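## Task

Take the tube standing in well B3 of the blue source rack RA and seat it in well B2 of the white destination rack RB. Every tube not named must end upright in its original well (moving them temporarily is allowed). Both racks must end roughly where they began and flat on the bench mat (moving them temporarily is allowed). Anything that stays correct only because the robot is holding it does not count. Open the gripper and back away; touching DONE or its housing still counts as being clear. After the transfer is truly complete, press DONE a single time until its lamp lights; the job ends when the button goes down. Pressing DONE while any required change is still wrong is worse than never pressing it.

## Robot and tools

Robot: one six-joint arm with a two-finger parallel gripper, in a physics simulation. The fingers point along the gripper's own +z axis and close along its y axis. The reported end_effector_position lies between the finger pads, roughly 1 cm short of the fingertips.

Frame: every pose is in the scene frame. Origin is on the table surface directly beneath the arm's base; +z is up; looking along +x, +y is to the left. The base itself may sit slightly tilted. Racks: RA is blue (source), RB is white (destination). At the start row A of each rack is closest to the base and column 1 is on the left when viewed from the base. Racks are loose, and occasionally something may briefly shove a loose object.

The 8-number row used by all motion tools: x, y, z (metres, absolute position target), qw, qx, qy, qz (absolute orientation quaternion, w first), opening (from -1 closed to +1 fully open, which is 0.094 m). This row is an absolute pose plus a finger command, not an offset.

execute_actions(actions): actions is a list of actions; each action is a list of up to 15 rows, one row per control step of 1/30 s, so one action lasts 0.5 s. If fewer than 15 rows are given, the last row repeats. An empty list only returns the current state and images. Each step the controller clips the commanded pose to within 70 mm and 16 degrees of the measured pose, then steers the joints by damped inverse kinematics, favouring position over orientation. So a distant target needs several actions; after an action the arm goes no further than the last clipped pose. A target more than 0.6 m from the gripper's starting position along any gripper axis gets the action refused; if the first action fails this, or any action is malformed, nothing in the call runs. Repeat the desired quaternion in every row rather than copying a drifted reported one.

move(target, speed, blocking): target is one 8-number row as above. speed is the path's top speed in m/s, 0.002 to 0.5 (default 0.25); rotation is capped at twice that in rad/s. The straight path takes 0.5 to 10 s and is cut off at 10 s. The opening is applied when the move begins. It does not avoid obstacles, and the hand may lag, deviate, or overshoot the speed, especially at full reach. Faster contact hits harder, and aiming further beyond the contact point presses harder. The result adds a move: line with the ending (done, off_target, moving, held, fault) and the distance to target; limits=paced means the pose was clipped, limits=held means a check blocked some steps (afterwards the arm may jump faster than speed). With blocking=false you get a reply after 0.5 s while the arm keeps going; until a result shows the move finished, further moves and execute_actions are refused, so call wait or stop.

wait(seconds): 0 to 10 s, arm holds its last command; returns early if a running move ends. stop(): brakes a running move, needing some distance; the fingers keep moving. zoom_image(camera, region): camera is one of cam_head_left, cam_head_right, cam_high, cam_low, cam_wrist; region is [x0, y0, x1, y1] in that camera's pixels from the top-left, at most 504 by 504. finished_scene(scene): ends the current scene by its number, irreversibly; its result reports success and gives the next task.

Cameras: cam_head_left, cam_head_right, cam_high, cam_low are 896x504; cam_wrist is a 504x504 fisheye on the hand. Pinhole/fisheye intrinsics and world-to-camera transforms are supplied; fixed cameras may be off by up to about 2.3 degrees and 9 mm, and changed values are listed in later results.

Result lines: the state line gives the reported hand pose (less accurate at long reach). Hand target is where the controller is currently heading. Joint positions and Joint velocities list waist, shoulder, elbow, wrist pitch, wrist yaw, wrist roll (rad, rad/s), then the finger pad gap (m, m/s). Ranges: waist -2.618 to 3.054, shoulder 0.000 to 3.142, elbow 0.000 to 3.142, wrist pitch -1.571 to 1.571, wrist yaw -1.571 to 1.571, wrist roll -2.094 to 2.094. Joint torques follow the same order without the gripper; they are never zero and carry offsets and noise. grip_measured is the measured finger opening on the command scale (may be off by about 1 mm of opening). "pose unreachable" means the clearance check (which counts the mount as arm) altered or blocked the command. FAULT lines report stops; MOTOR HOT appears from 75 °C, the arm halts for 10 s at 90 °C, and at 100 °C motors and gripper let go and the arm drops.

Practical notes: motions often finish a centimetre or more off, usually too low. To grip, command an opening about 0.03 below grip_measured; smaller margins grip more gently. Pad force is roughly 50 to 62 N and may spike on first contact. Avoid dropping tubes, slamming, hard pushes into racks or the table, and anything leaving the table, which ends the scene. Holding loads heats motors, even while you are composing replies, and the arm keeps holding its last command meanwhile. Quicker, smoother, lower-effort motion is preferred.

Each tool is called after ">>>" as name([rows], argument=value, ...), one row to a line, values as JSON.

## Session

>>> execute_actions(actions=[])

Scene clock: 0.00 s.
end_effector_position=(+0.3114, +0.4453, +0.3648) grip_measured=+1.000 end_effector_quat_wxyz=(-0.349, +0.654, -0.658, -0.134)
Joint positions: [ 1.275  2.323  2.181 -0.872  0.613 -0.624  0.094]
Joint velocities: [-0.012 -0.012 -0.007 -0.051  0.022  0.007  0.   ]
Joint torques (N m, as the arm reports them, + toward a larger angle): no reading
Motor temperatures (°C, as the motors report them): [20 21 19 22 21 22]
Hand target: +0.310, +0.446, +0.388; -0.371, +0.641, -0.655, -0.150

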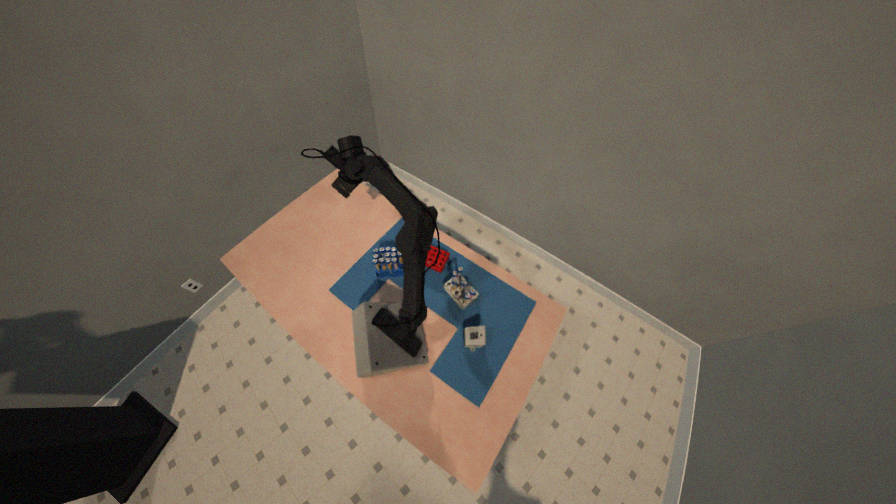

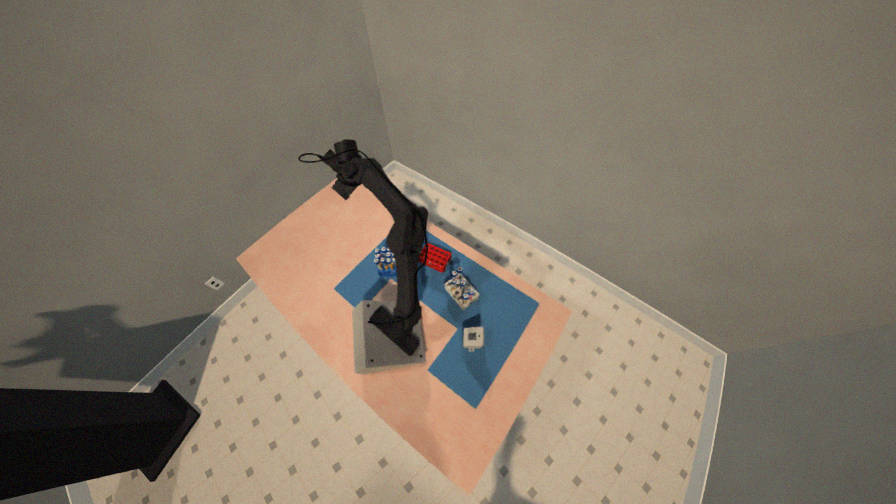

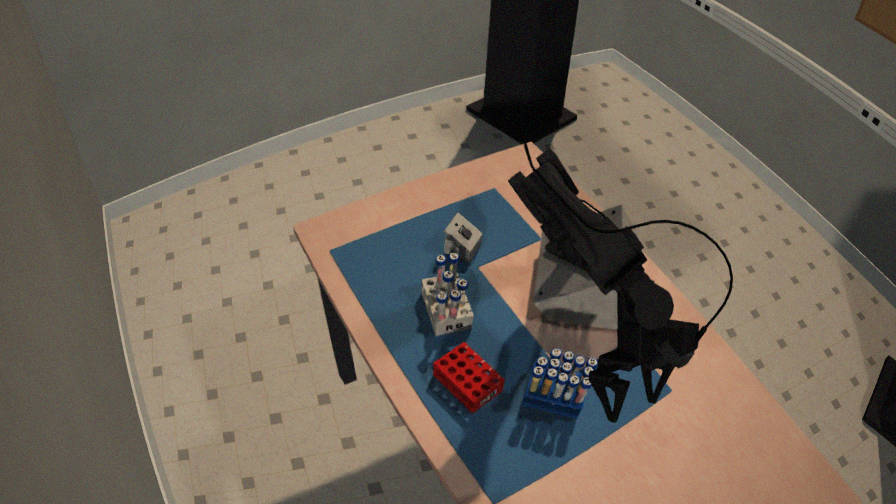

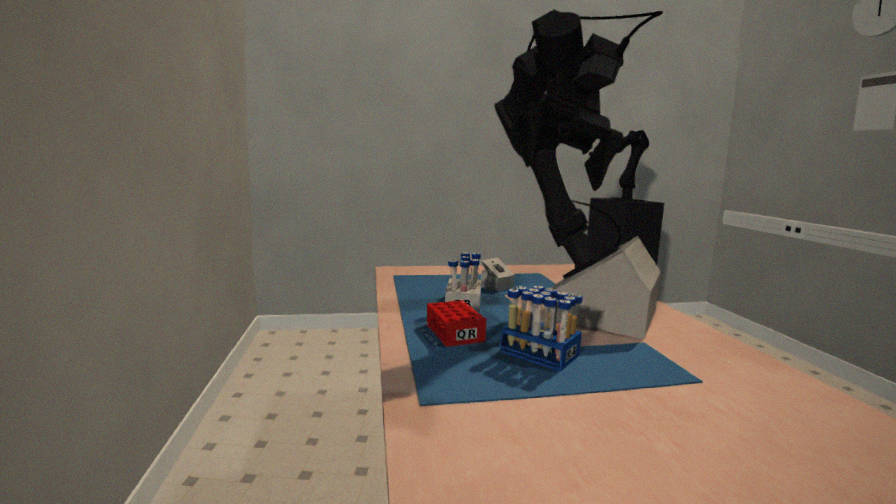

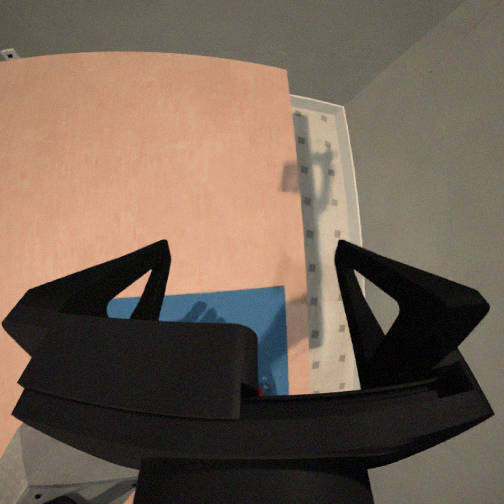

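>>> move(target=[0.28,0.19,0.27,0,0.707,-0.707,0,1])

Scene clock: 7.43 s.
end_effector_position=(+0.2752, +0.1970, +0.2598) grip_measured=+1.000 end_effector_quat_wxyz=(-0.025, +0.715, -0.698, +0.000)
Joint positions: [ 1.14   1.927  1.672 -1.552  0.63  -0.295  0.094]
Joint velocities: [-0.002 -0.012 -0.022  0.007  0.007 -0.037  0.   ]
Joint torques (N m, as the arm reports them, + toward a larger angle): [ 5.32 -8.47  3.84  0.1  -0.1   0.09]
Motor temperatures (°C, as the motors report them): [21 23 20 23 21 22]
Hand target: +0.275, +0.193, +0.267; -0.034, +0.709, -0.705, -0.009
Off the commanded pose: 0.013 m, 3 deg.
joint sent to its limit — the command would take joint 4 (wrist pitch) past its lower limit, so that joint was sent only as far as its limit.
move: off_target
camera_calibration (this result's frames):
cam_wrist: T_world_to_cam=[[0.998545, 0.0423436, 0.0334038, -0.293242], [0.0160414, -0.824501, 0.565633, 0.0125461], [0.0514924, -0.564273, -0.823981, 0.436479], [0, 0, 0, 1]] pos_world=[0.270139, 0.269055, 0.362349]

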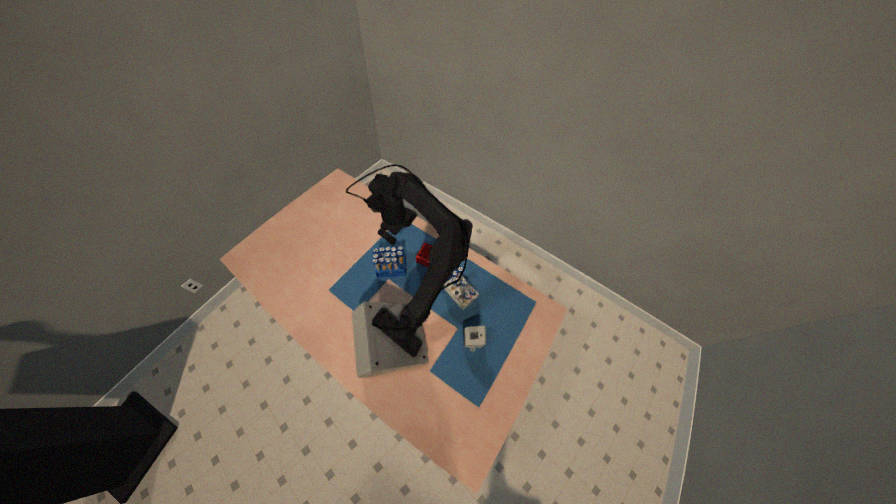

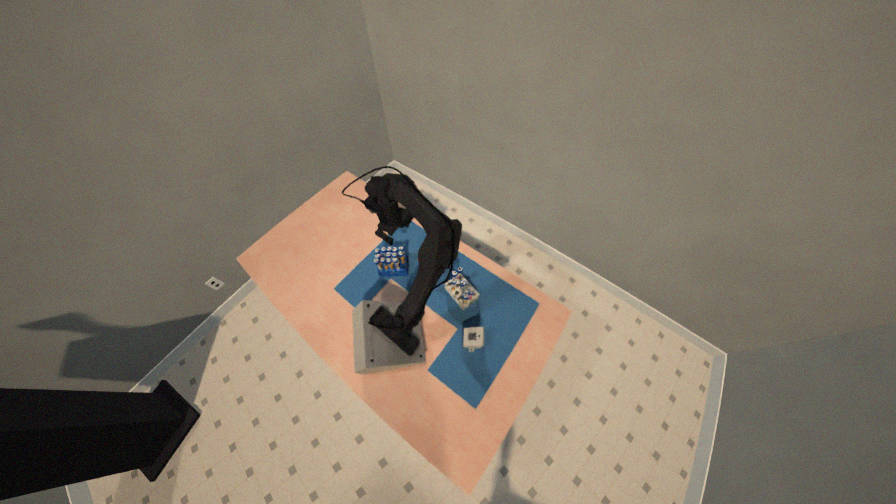

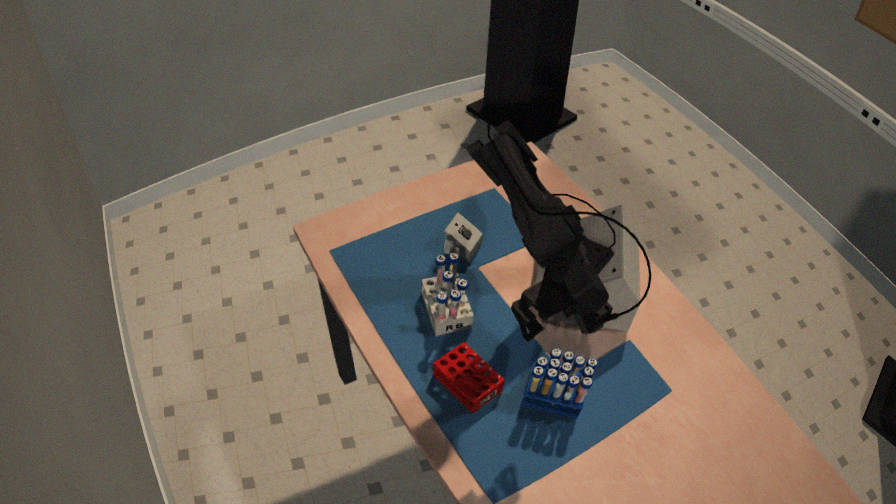

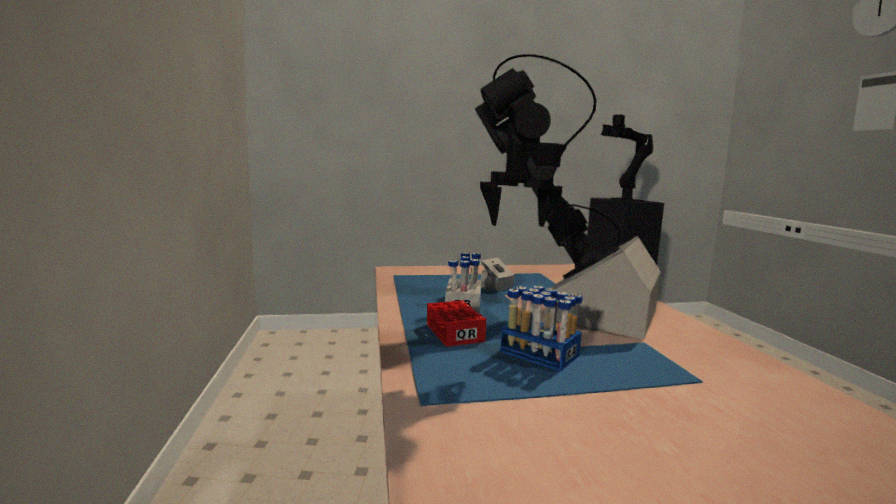

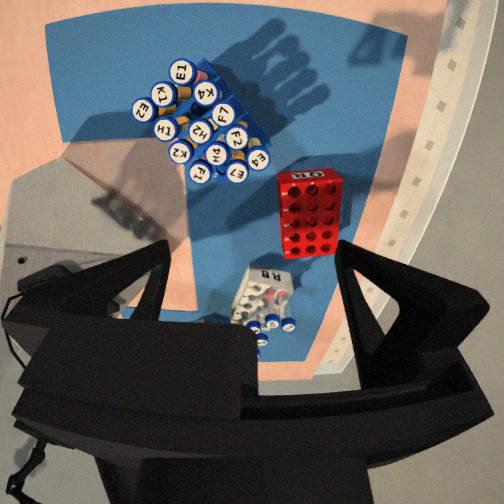

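>>> move(target=[0.228,0.241,0.17,0,0.707,-0.707,0,-0.35], speed=0.15)

>>> zoom_image(camera="cam_low", region=[400,180,680,380])

Scene clock: 24.47 s.
end_effector_position=(+0.2291, +0.2368, +0.1679) grip_measured=-0.349 end_effector_quat_wxyz=(+0.009, +0.715, -0.699, +0.009)
Joint positions: [ 1.11   2.066  1.414 -1.217  0.619 -0.279  0.031]
Joint velocities: [ 0.012  0.012 -0.017  0.007 -0.037  0.007  0.   ]
Joint torques (N m, as the arm reports them, + toward a larger angle): [ 5.35 -7.58  4.27  0.17 -0.1   0.07]
Motor temperatures (°C, as the motors report them): [21 23 20 23 21 22]
Hand target: +0.228, +0.242, +0.170; +0.000, +0.707, -0.707, +0.001
Off the commanded pose: 0.005 m, 2 deg.
move: done
camera_calibration (this result's frames):
cam_wrist: T_world_to_cam=[[0.999195, 0.0398564, -0.00462304, -0.238933], [0.0343296, -0.789569, 0.6127, 0.0776841], [0.0207698, -0.612366, -0.790302, 0.398375], [0, 0, 0, 1]] pos_world=[0.2278, 0.314811, 0.266134]

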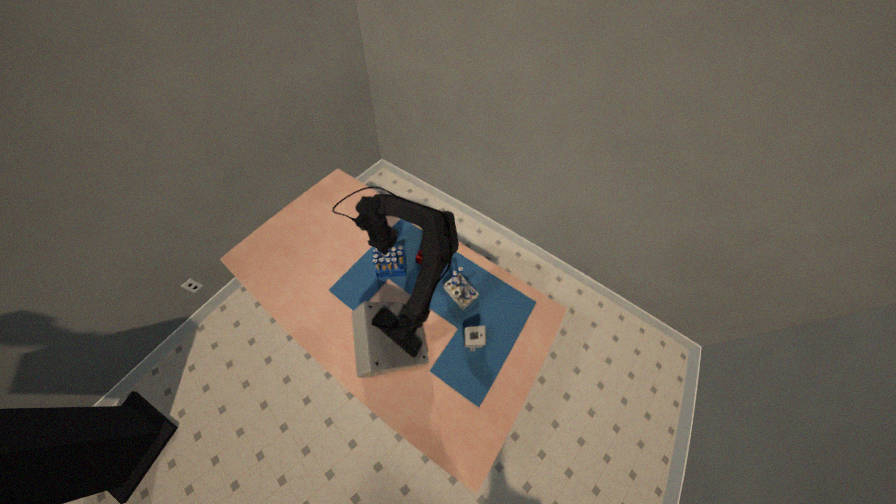

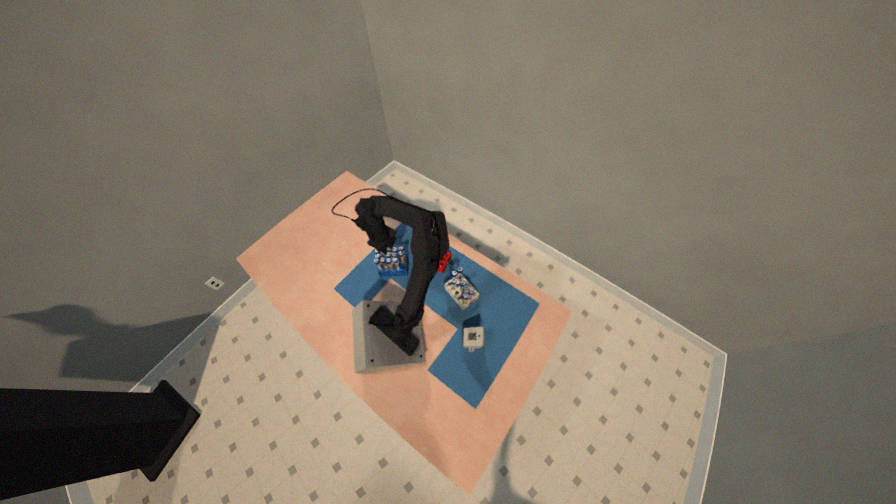

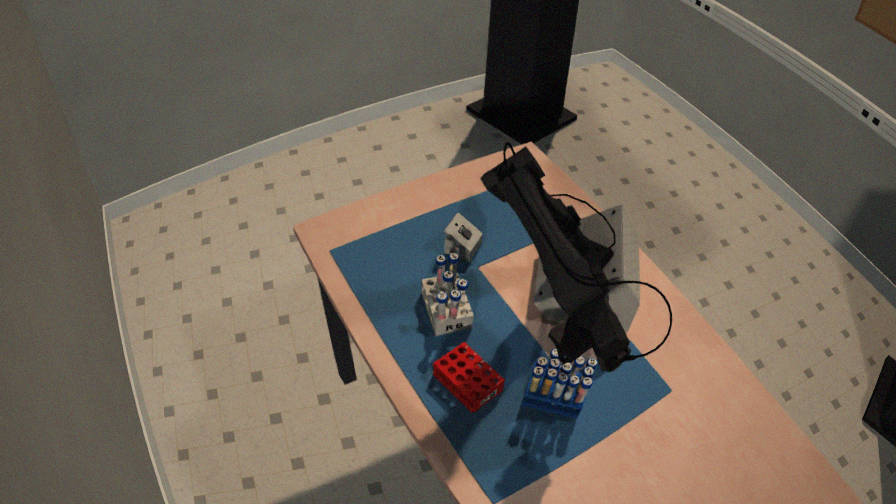

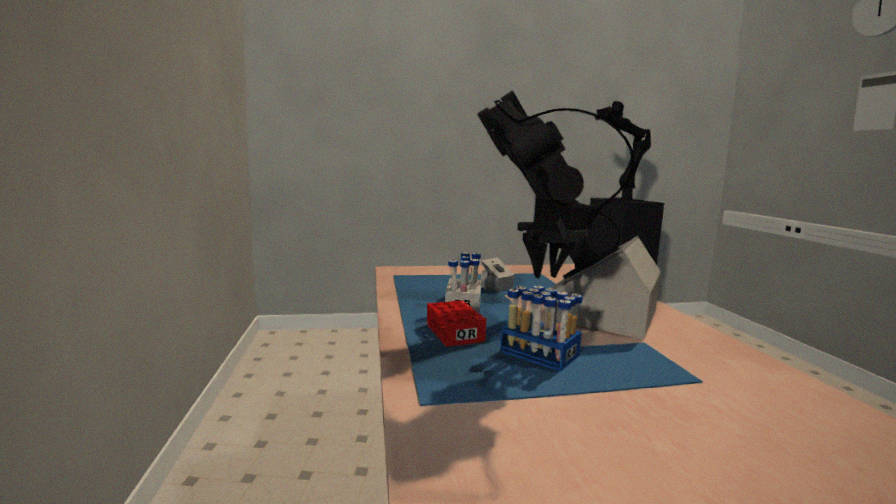

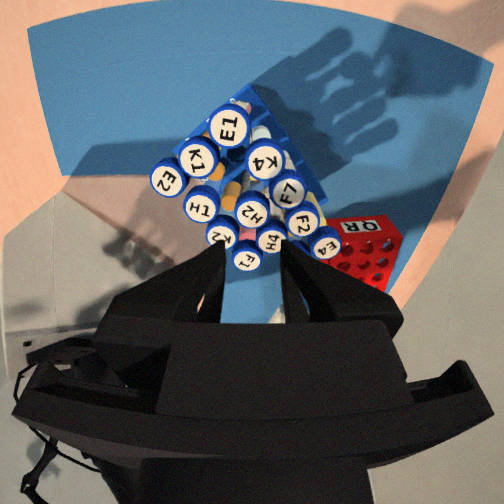

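Region (400, 180, 680, 380) of cam_low's 896x504 image, scaled by 1.800, with more detail than that image has; it fills the top 360 rows of this view, and the rest is white.

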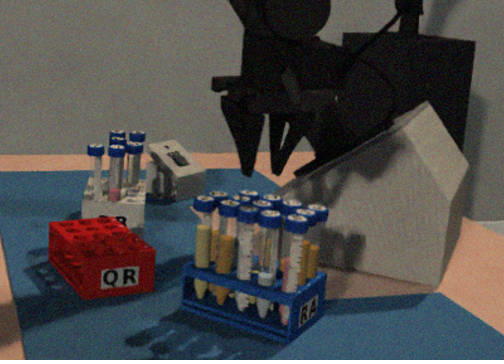

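>>> move(target=[0.230,0.245,0.14,0,0.707,-0.707,0,-0.4], speed=0.05)

Scene clock: 33.67 s.
end_effector_position=(+0.2317, +0.2400, +0.1406) grip_measured=-0.399 end_effector_quat_wxyz=(+0.007, +0.703, -0.711, +0.002)
Joint positions: [ 1.058  2.078  1.348 -1.093  0.624 -0.314  0.028]
Joint velocities: [ 0.002 -0.022 -0.002  0.051  0.007  0.037 -0.   ]
Joint torques (N m, as the arm reports them, + toward a larger angle): [ 5.57 -6.93  3.88  0.17  0.01 -0.06]
Motor temperatures (°C, as the motors report them): [21 23 20 23 21 22]
Hand target: +0.230, +0.245, +0.140; +0.000, +0.707, -0.707, +0.001
Off the commanded pose: 0.005 m, 1 deg.
move: done
camera_calibration (this result's frames):
cam_wrist: T_world_to_cam=[[0.999921, 0.00673288, -0.0105796, -0.233239], [0.0117575, -0.796746, 0.6042, 0.105067], [-0.00436127, -0.604277, -0.796763, 0.383541], [0, 0, 0, 1]] pos_world=[0.233658, 0.317047, 0.239642]

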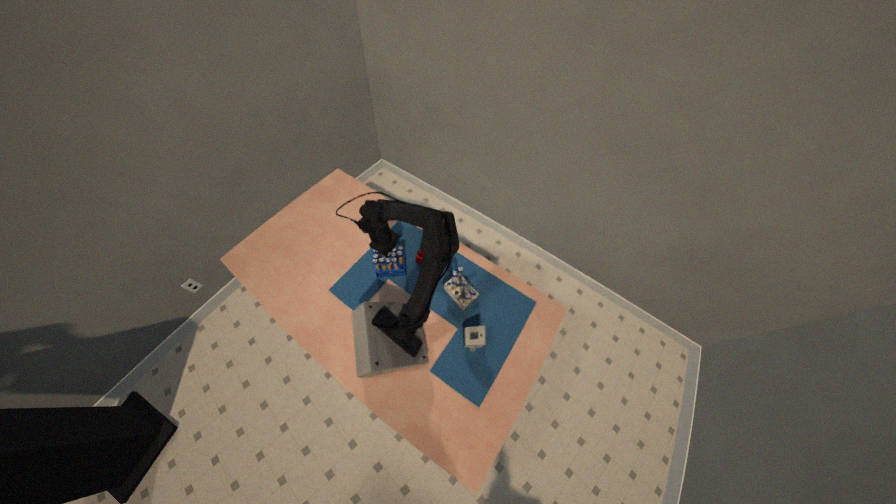

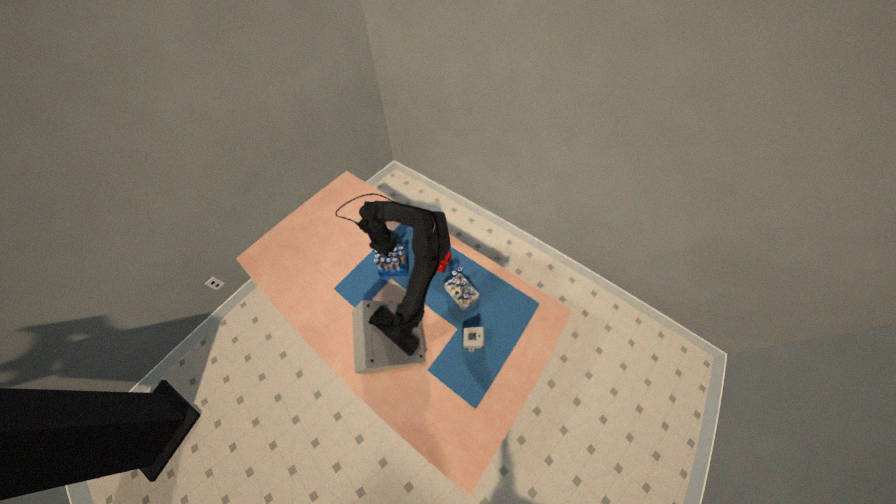

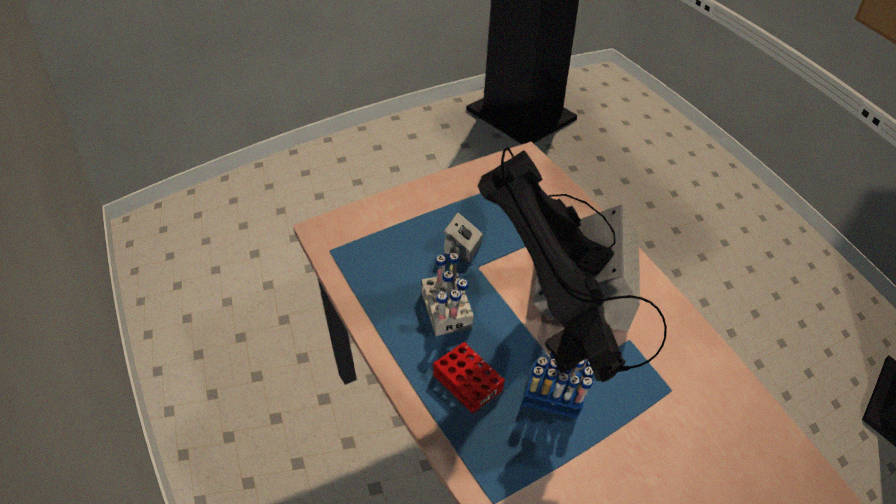

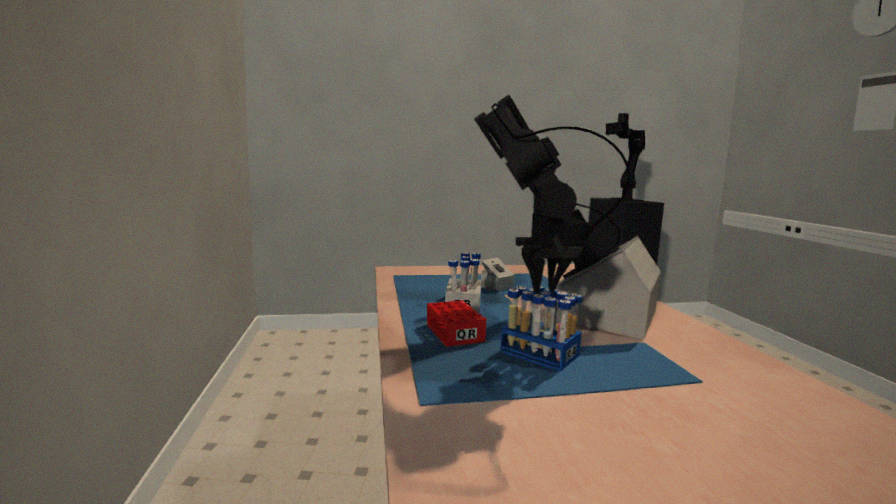

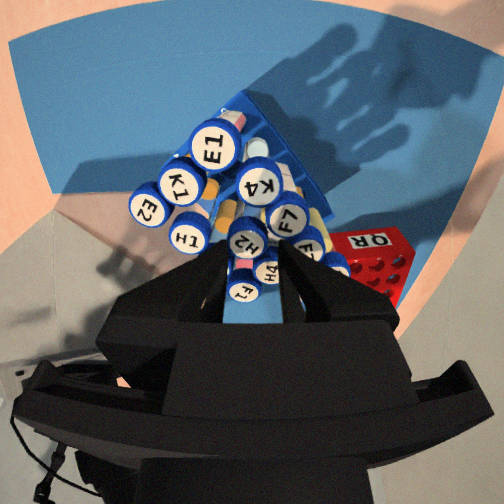

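>>> move(target=[0.2265,0.247,0.125,0,0.707,-0.707,0,-0.4], speed=0.02)

Scene clock: 39.40 s.
end_effector_position=(+0.2318, +0.2390, +0.1365) grip_measured=-0.399 end_effector_quat_wxyz=(+0.009, +0.707, -0.707, +0.002)
Joint positions: [ 1.049  2.078  1.336 -1.078  0.623 -0.335  0.028]
Joint velocities: [-0.007 -0.002  0.012 -0.022 -0.007 -0.022 -0.001]
Joint torques (N m, as the arm reports them, + toward a larger angle): [ 4.97 -5.57  1.88  0.66  0.07 -0.07]
Motor temperatures (°C, as the motors report them): [21 23 20 23 21 22]
Hand target: +0.227, +0.246, +0.126; +0.001, +0.707, -0.707, +0.001
Off the commanded pose: 0.015 m, 1 deg.
move: off_target
camera_calibration (this result's frames):
cam_wrist: T_world_to_cam=[[0.999735, 0.0183748, -0.0138852, -0.235655], [0.023031, -0.795861, 0.605041, 0.103793], [0.0000668138, -0.605201, -0.796073, 0.378805], [0, 0, 0, 1]] pos_world=[0.233177, 0.316188, 0.235485]

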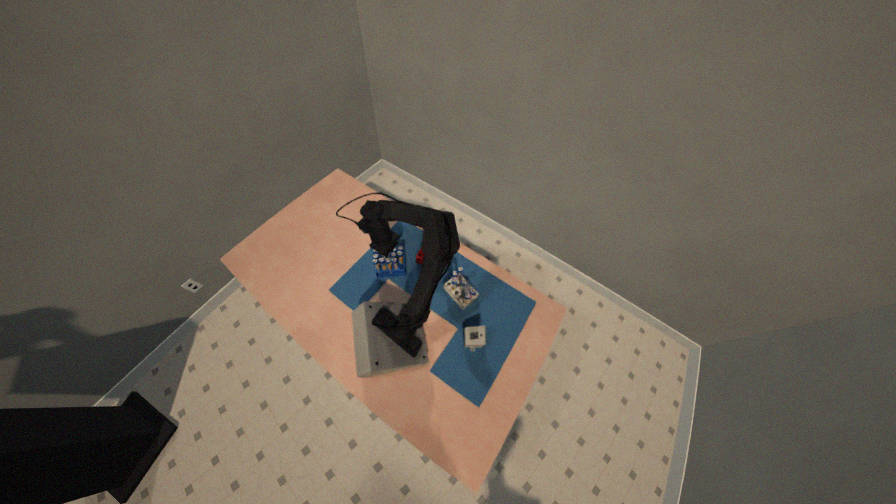

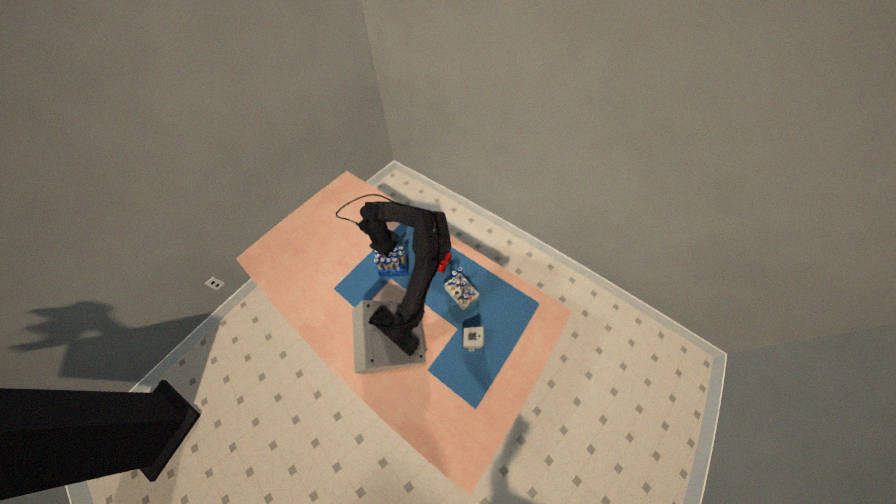

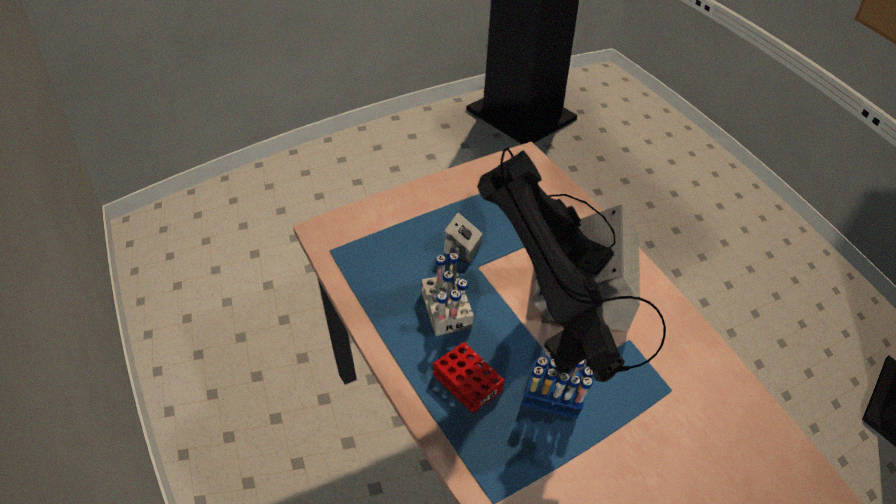

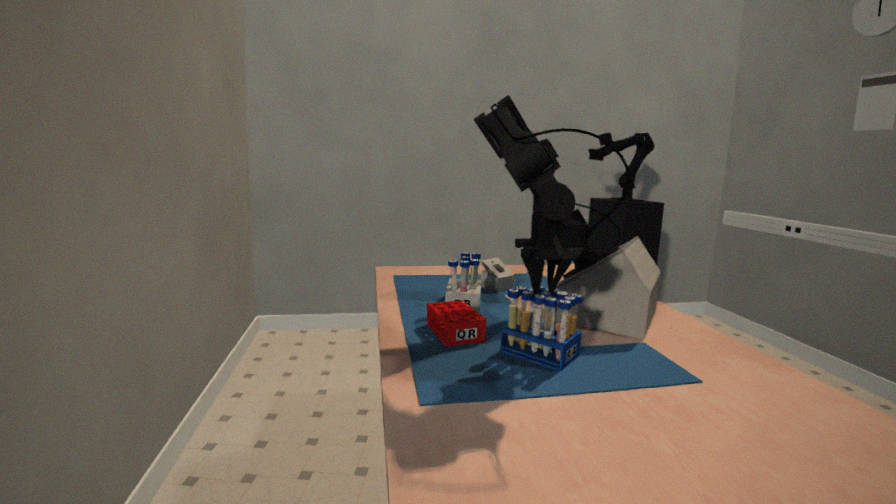

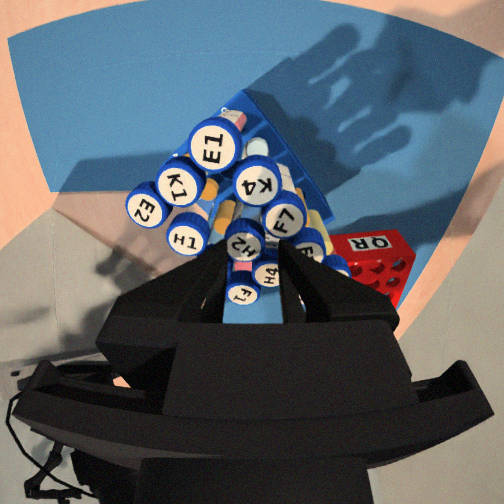

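>>> move(target=[0.224,0.253,0.142,0,0.707,-0.707,0,-0.45], speed=0.02)

>>> move(target=[0.224,0.253,0.126,0,0.707,-0.707,0,-0.45], speed=0.015)

Scene clock: 45.60 s.
end_effector_position=(+0.2250, +0.2419, +0.1339) grip_measured=-0.449 end_effector_quat_wxyz=(+0.015, +0.710, -0.704, +0.007)
Joint positions: [ 1.064  2.104  1.342 -1.086  0.624 -0.314  0.026]
Joint velocities: [-0.002 -0.022  0.007 -0.037 -0.037 -0.007  0.001]
Joint torques (N m, as the arm reports them, + toward a larger angle): [ 6.84 -7.13  5.57  0.04 -0.09  0.09]
Motor temperatures (°C, as the motors report them): [21 23 20 23 21 22]
Hand target: +0.224, +0.253, +0.142; -0.000, +0.707, -0.707, -0.001
Off the commanded pose: 0.014 m, 2 deg.
move: off_target
camera_calibration (this result's frames):
cam_wrist: T_world_to_cam=[[0.99955, 0.02599, -0.0149569, -0.230579], [0.0296771, -0.78592, 0.617616, 0.102215], [0.00429692, -0.617782, -0.786338, 0.379246], [0, 0, 0, 1]] pos_world=[0.225813, 0.320617, 0.231637]

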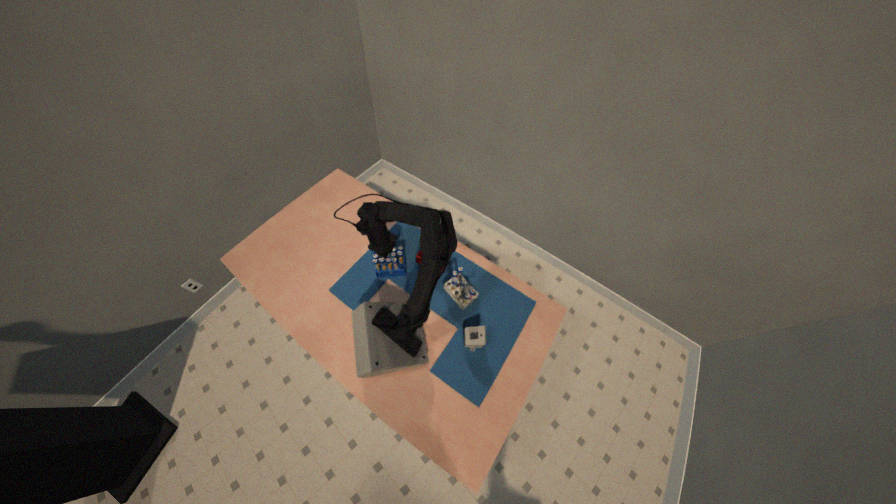

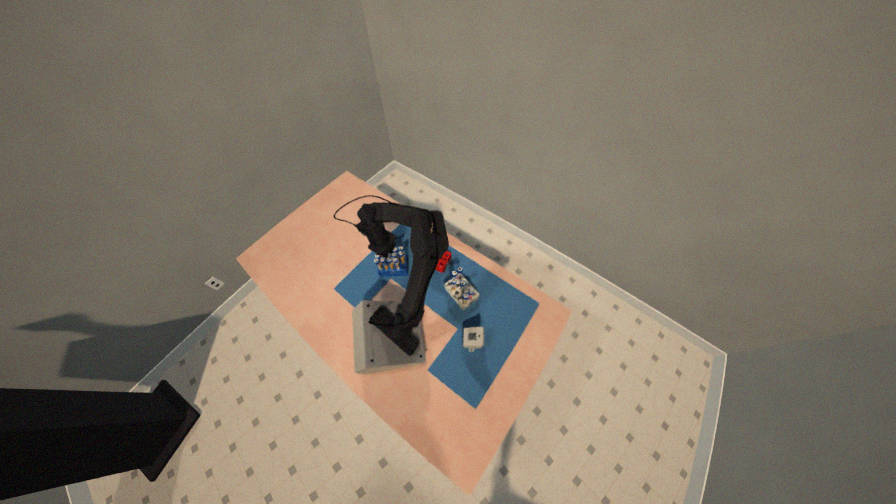

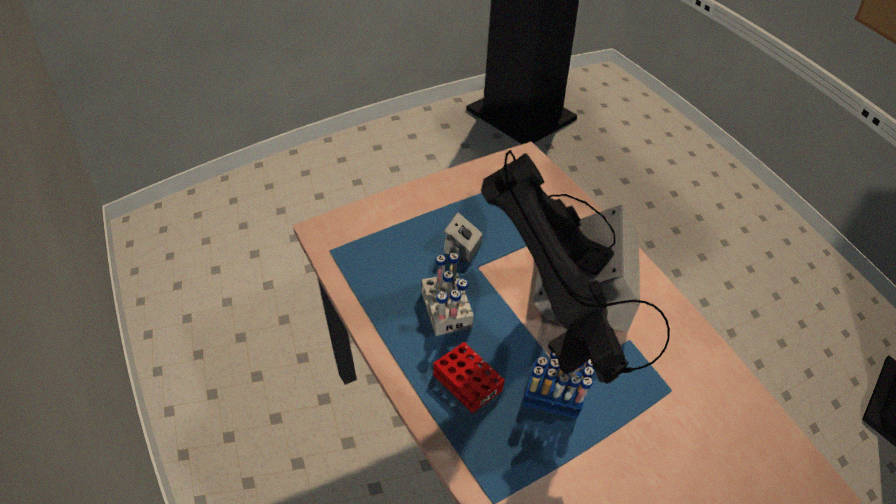

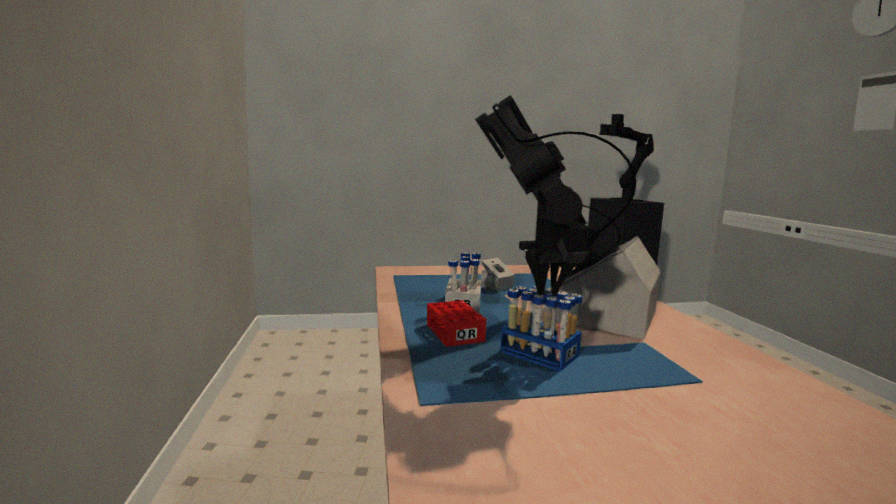

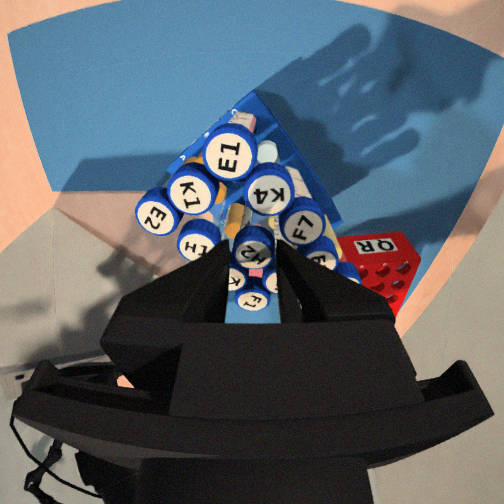

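Scene clock: 46.93 s.
end_effector_position=(+0.2252, +0.2434, +0.1297) grip_measured=-0.449 end_effector_quat_wxyz=(+0.012, +0.707, -0.708, +0.005)
Joint positions: [ 1.057  2.104  1.328 -1.057  0.624 -0.319  0.026]
Joint velocities: [-0.017  0.002 -0.012 -0.037  0.007 -0.007 -0.002]
Joint torques (N m, as the arm reports them, + toward a larger angle): [ 5.23 -6.19  3.89  0.39 -0.03 -0.12]
Motor temperatures (°C, as the motors report them): [21 23 20 23 21 22]
Hand target: +0.224, +0.253, +0.126; +0.001, +0.707, -0.707, +0.000
Off the commanded pose: 0.010 m, 1 deg.
move: done
camera_calibration (this result's frames):
cam_wrist: T_world_to_cam=[[0.999762, 0.0169459, -0.0137456, -0.228843], [0.0218136, -0.791241, 0.611115, 0.109908], [-0.000520197, -0.61127, -0.791422, 0.377067], [0, 0, 0, 1]] pos_world=[0.226587, 0.321331, 0.228107]

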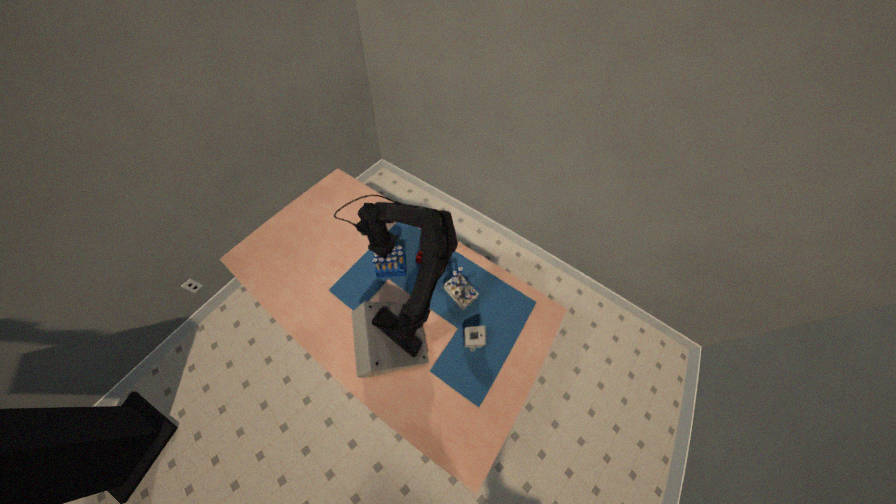

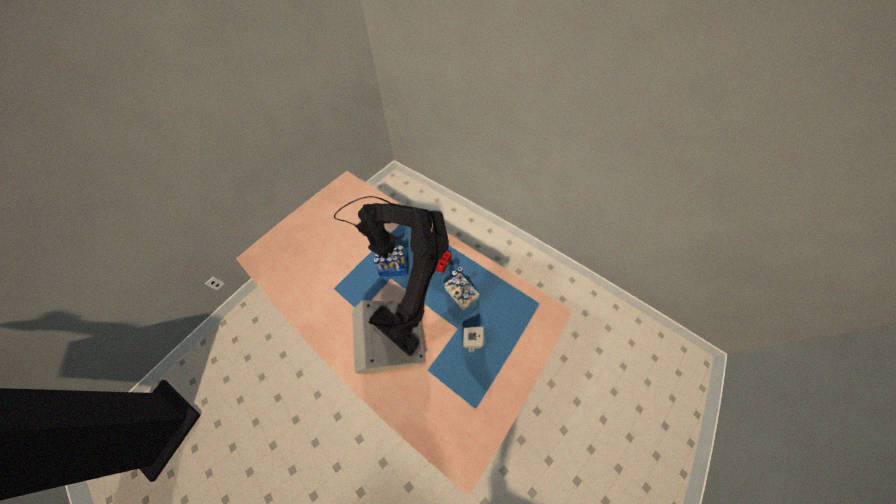

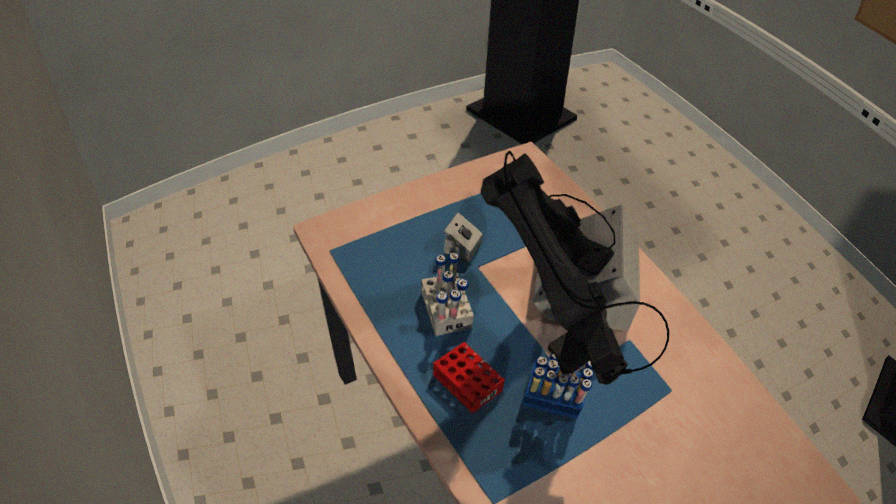

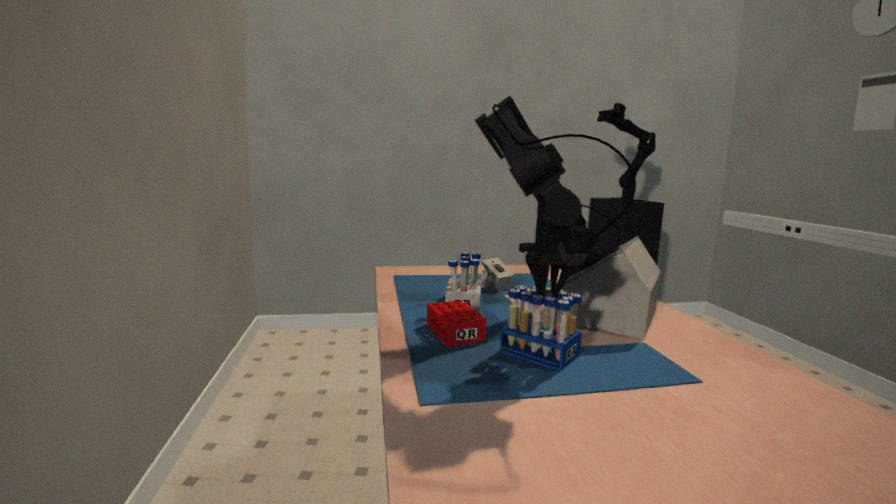

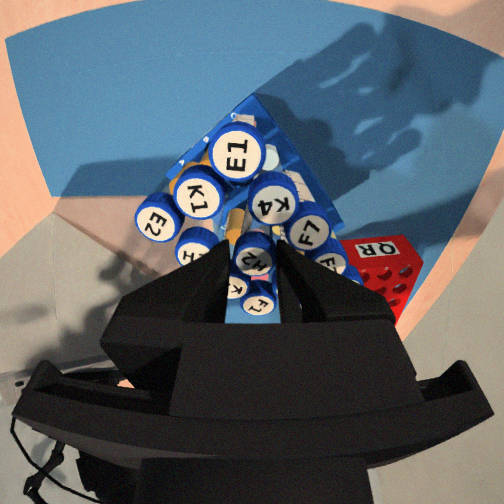

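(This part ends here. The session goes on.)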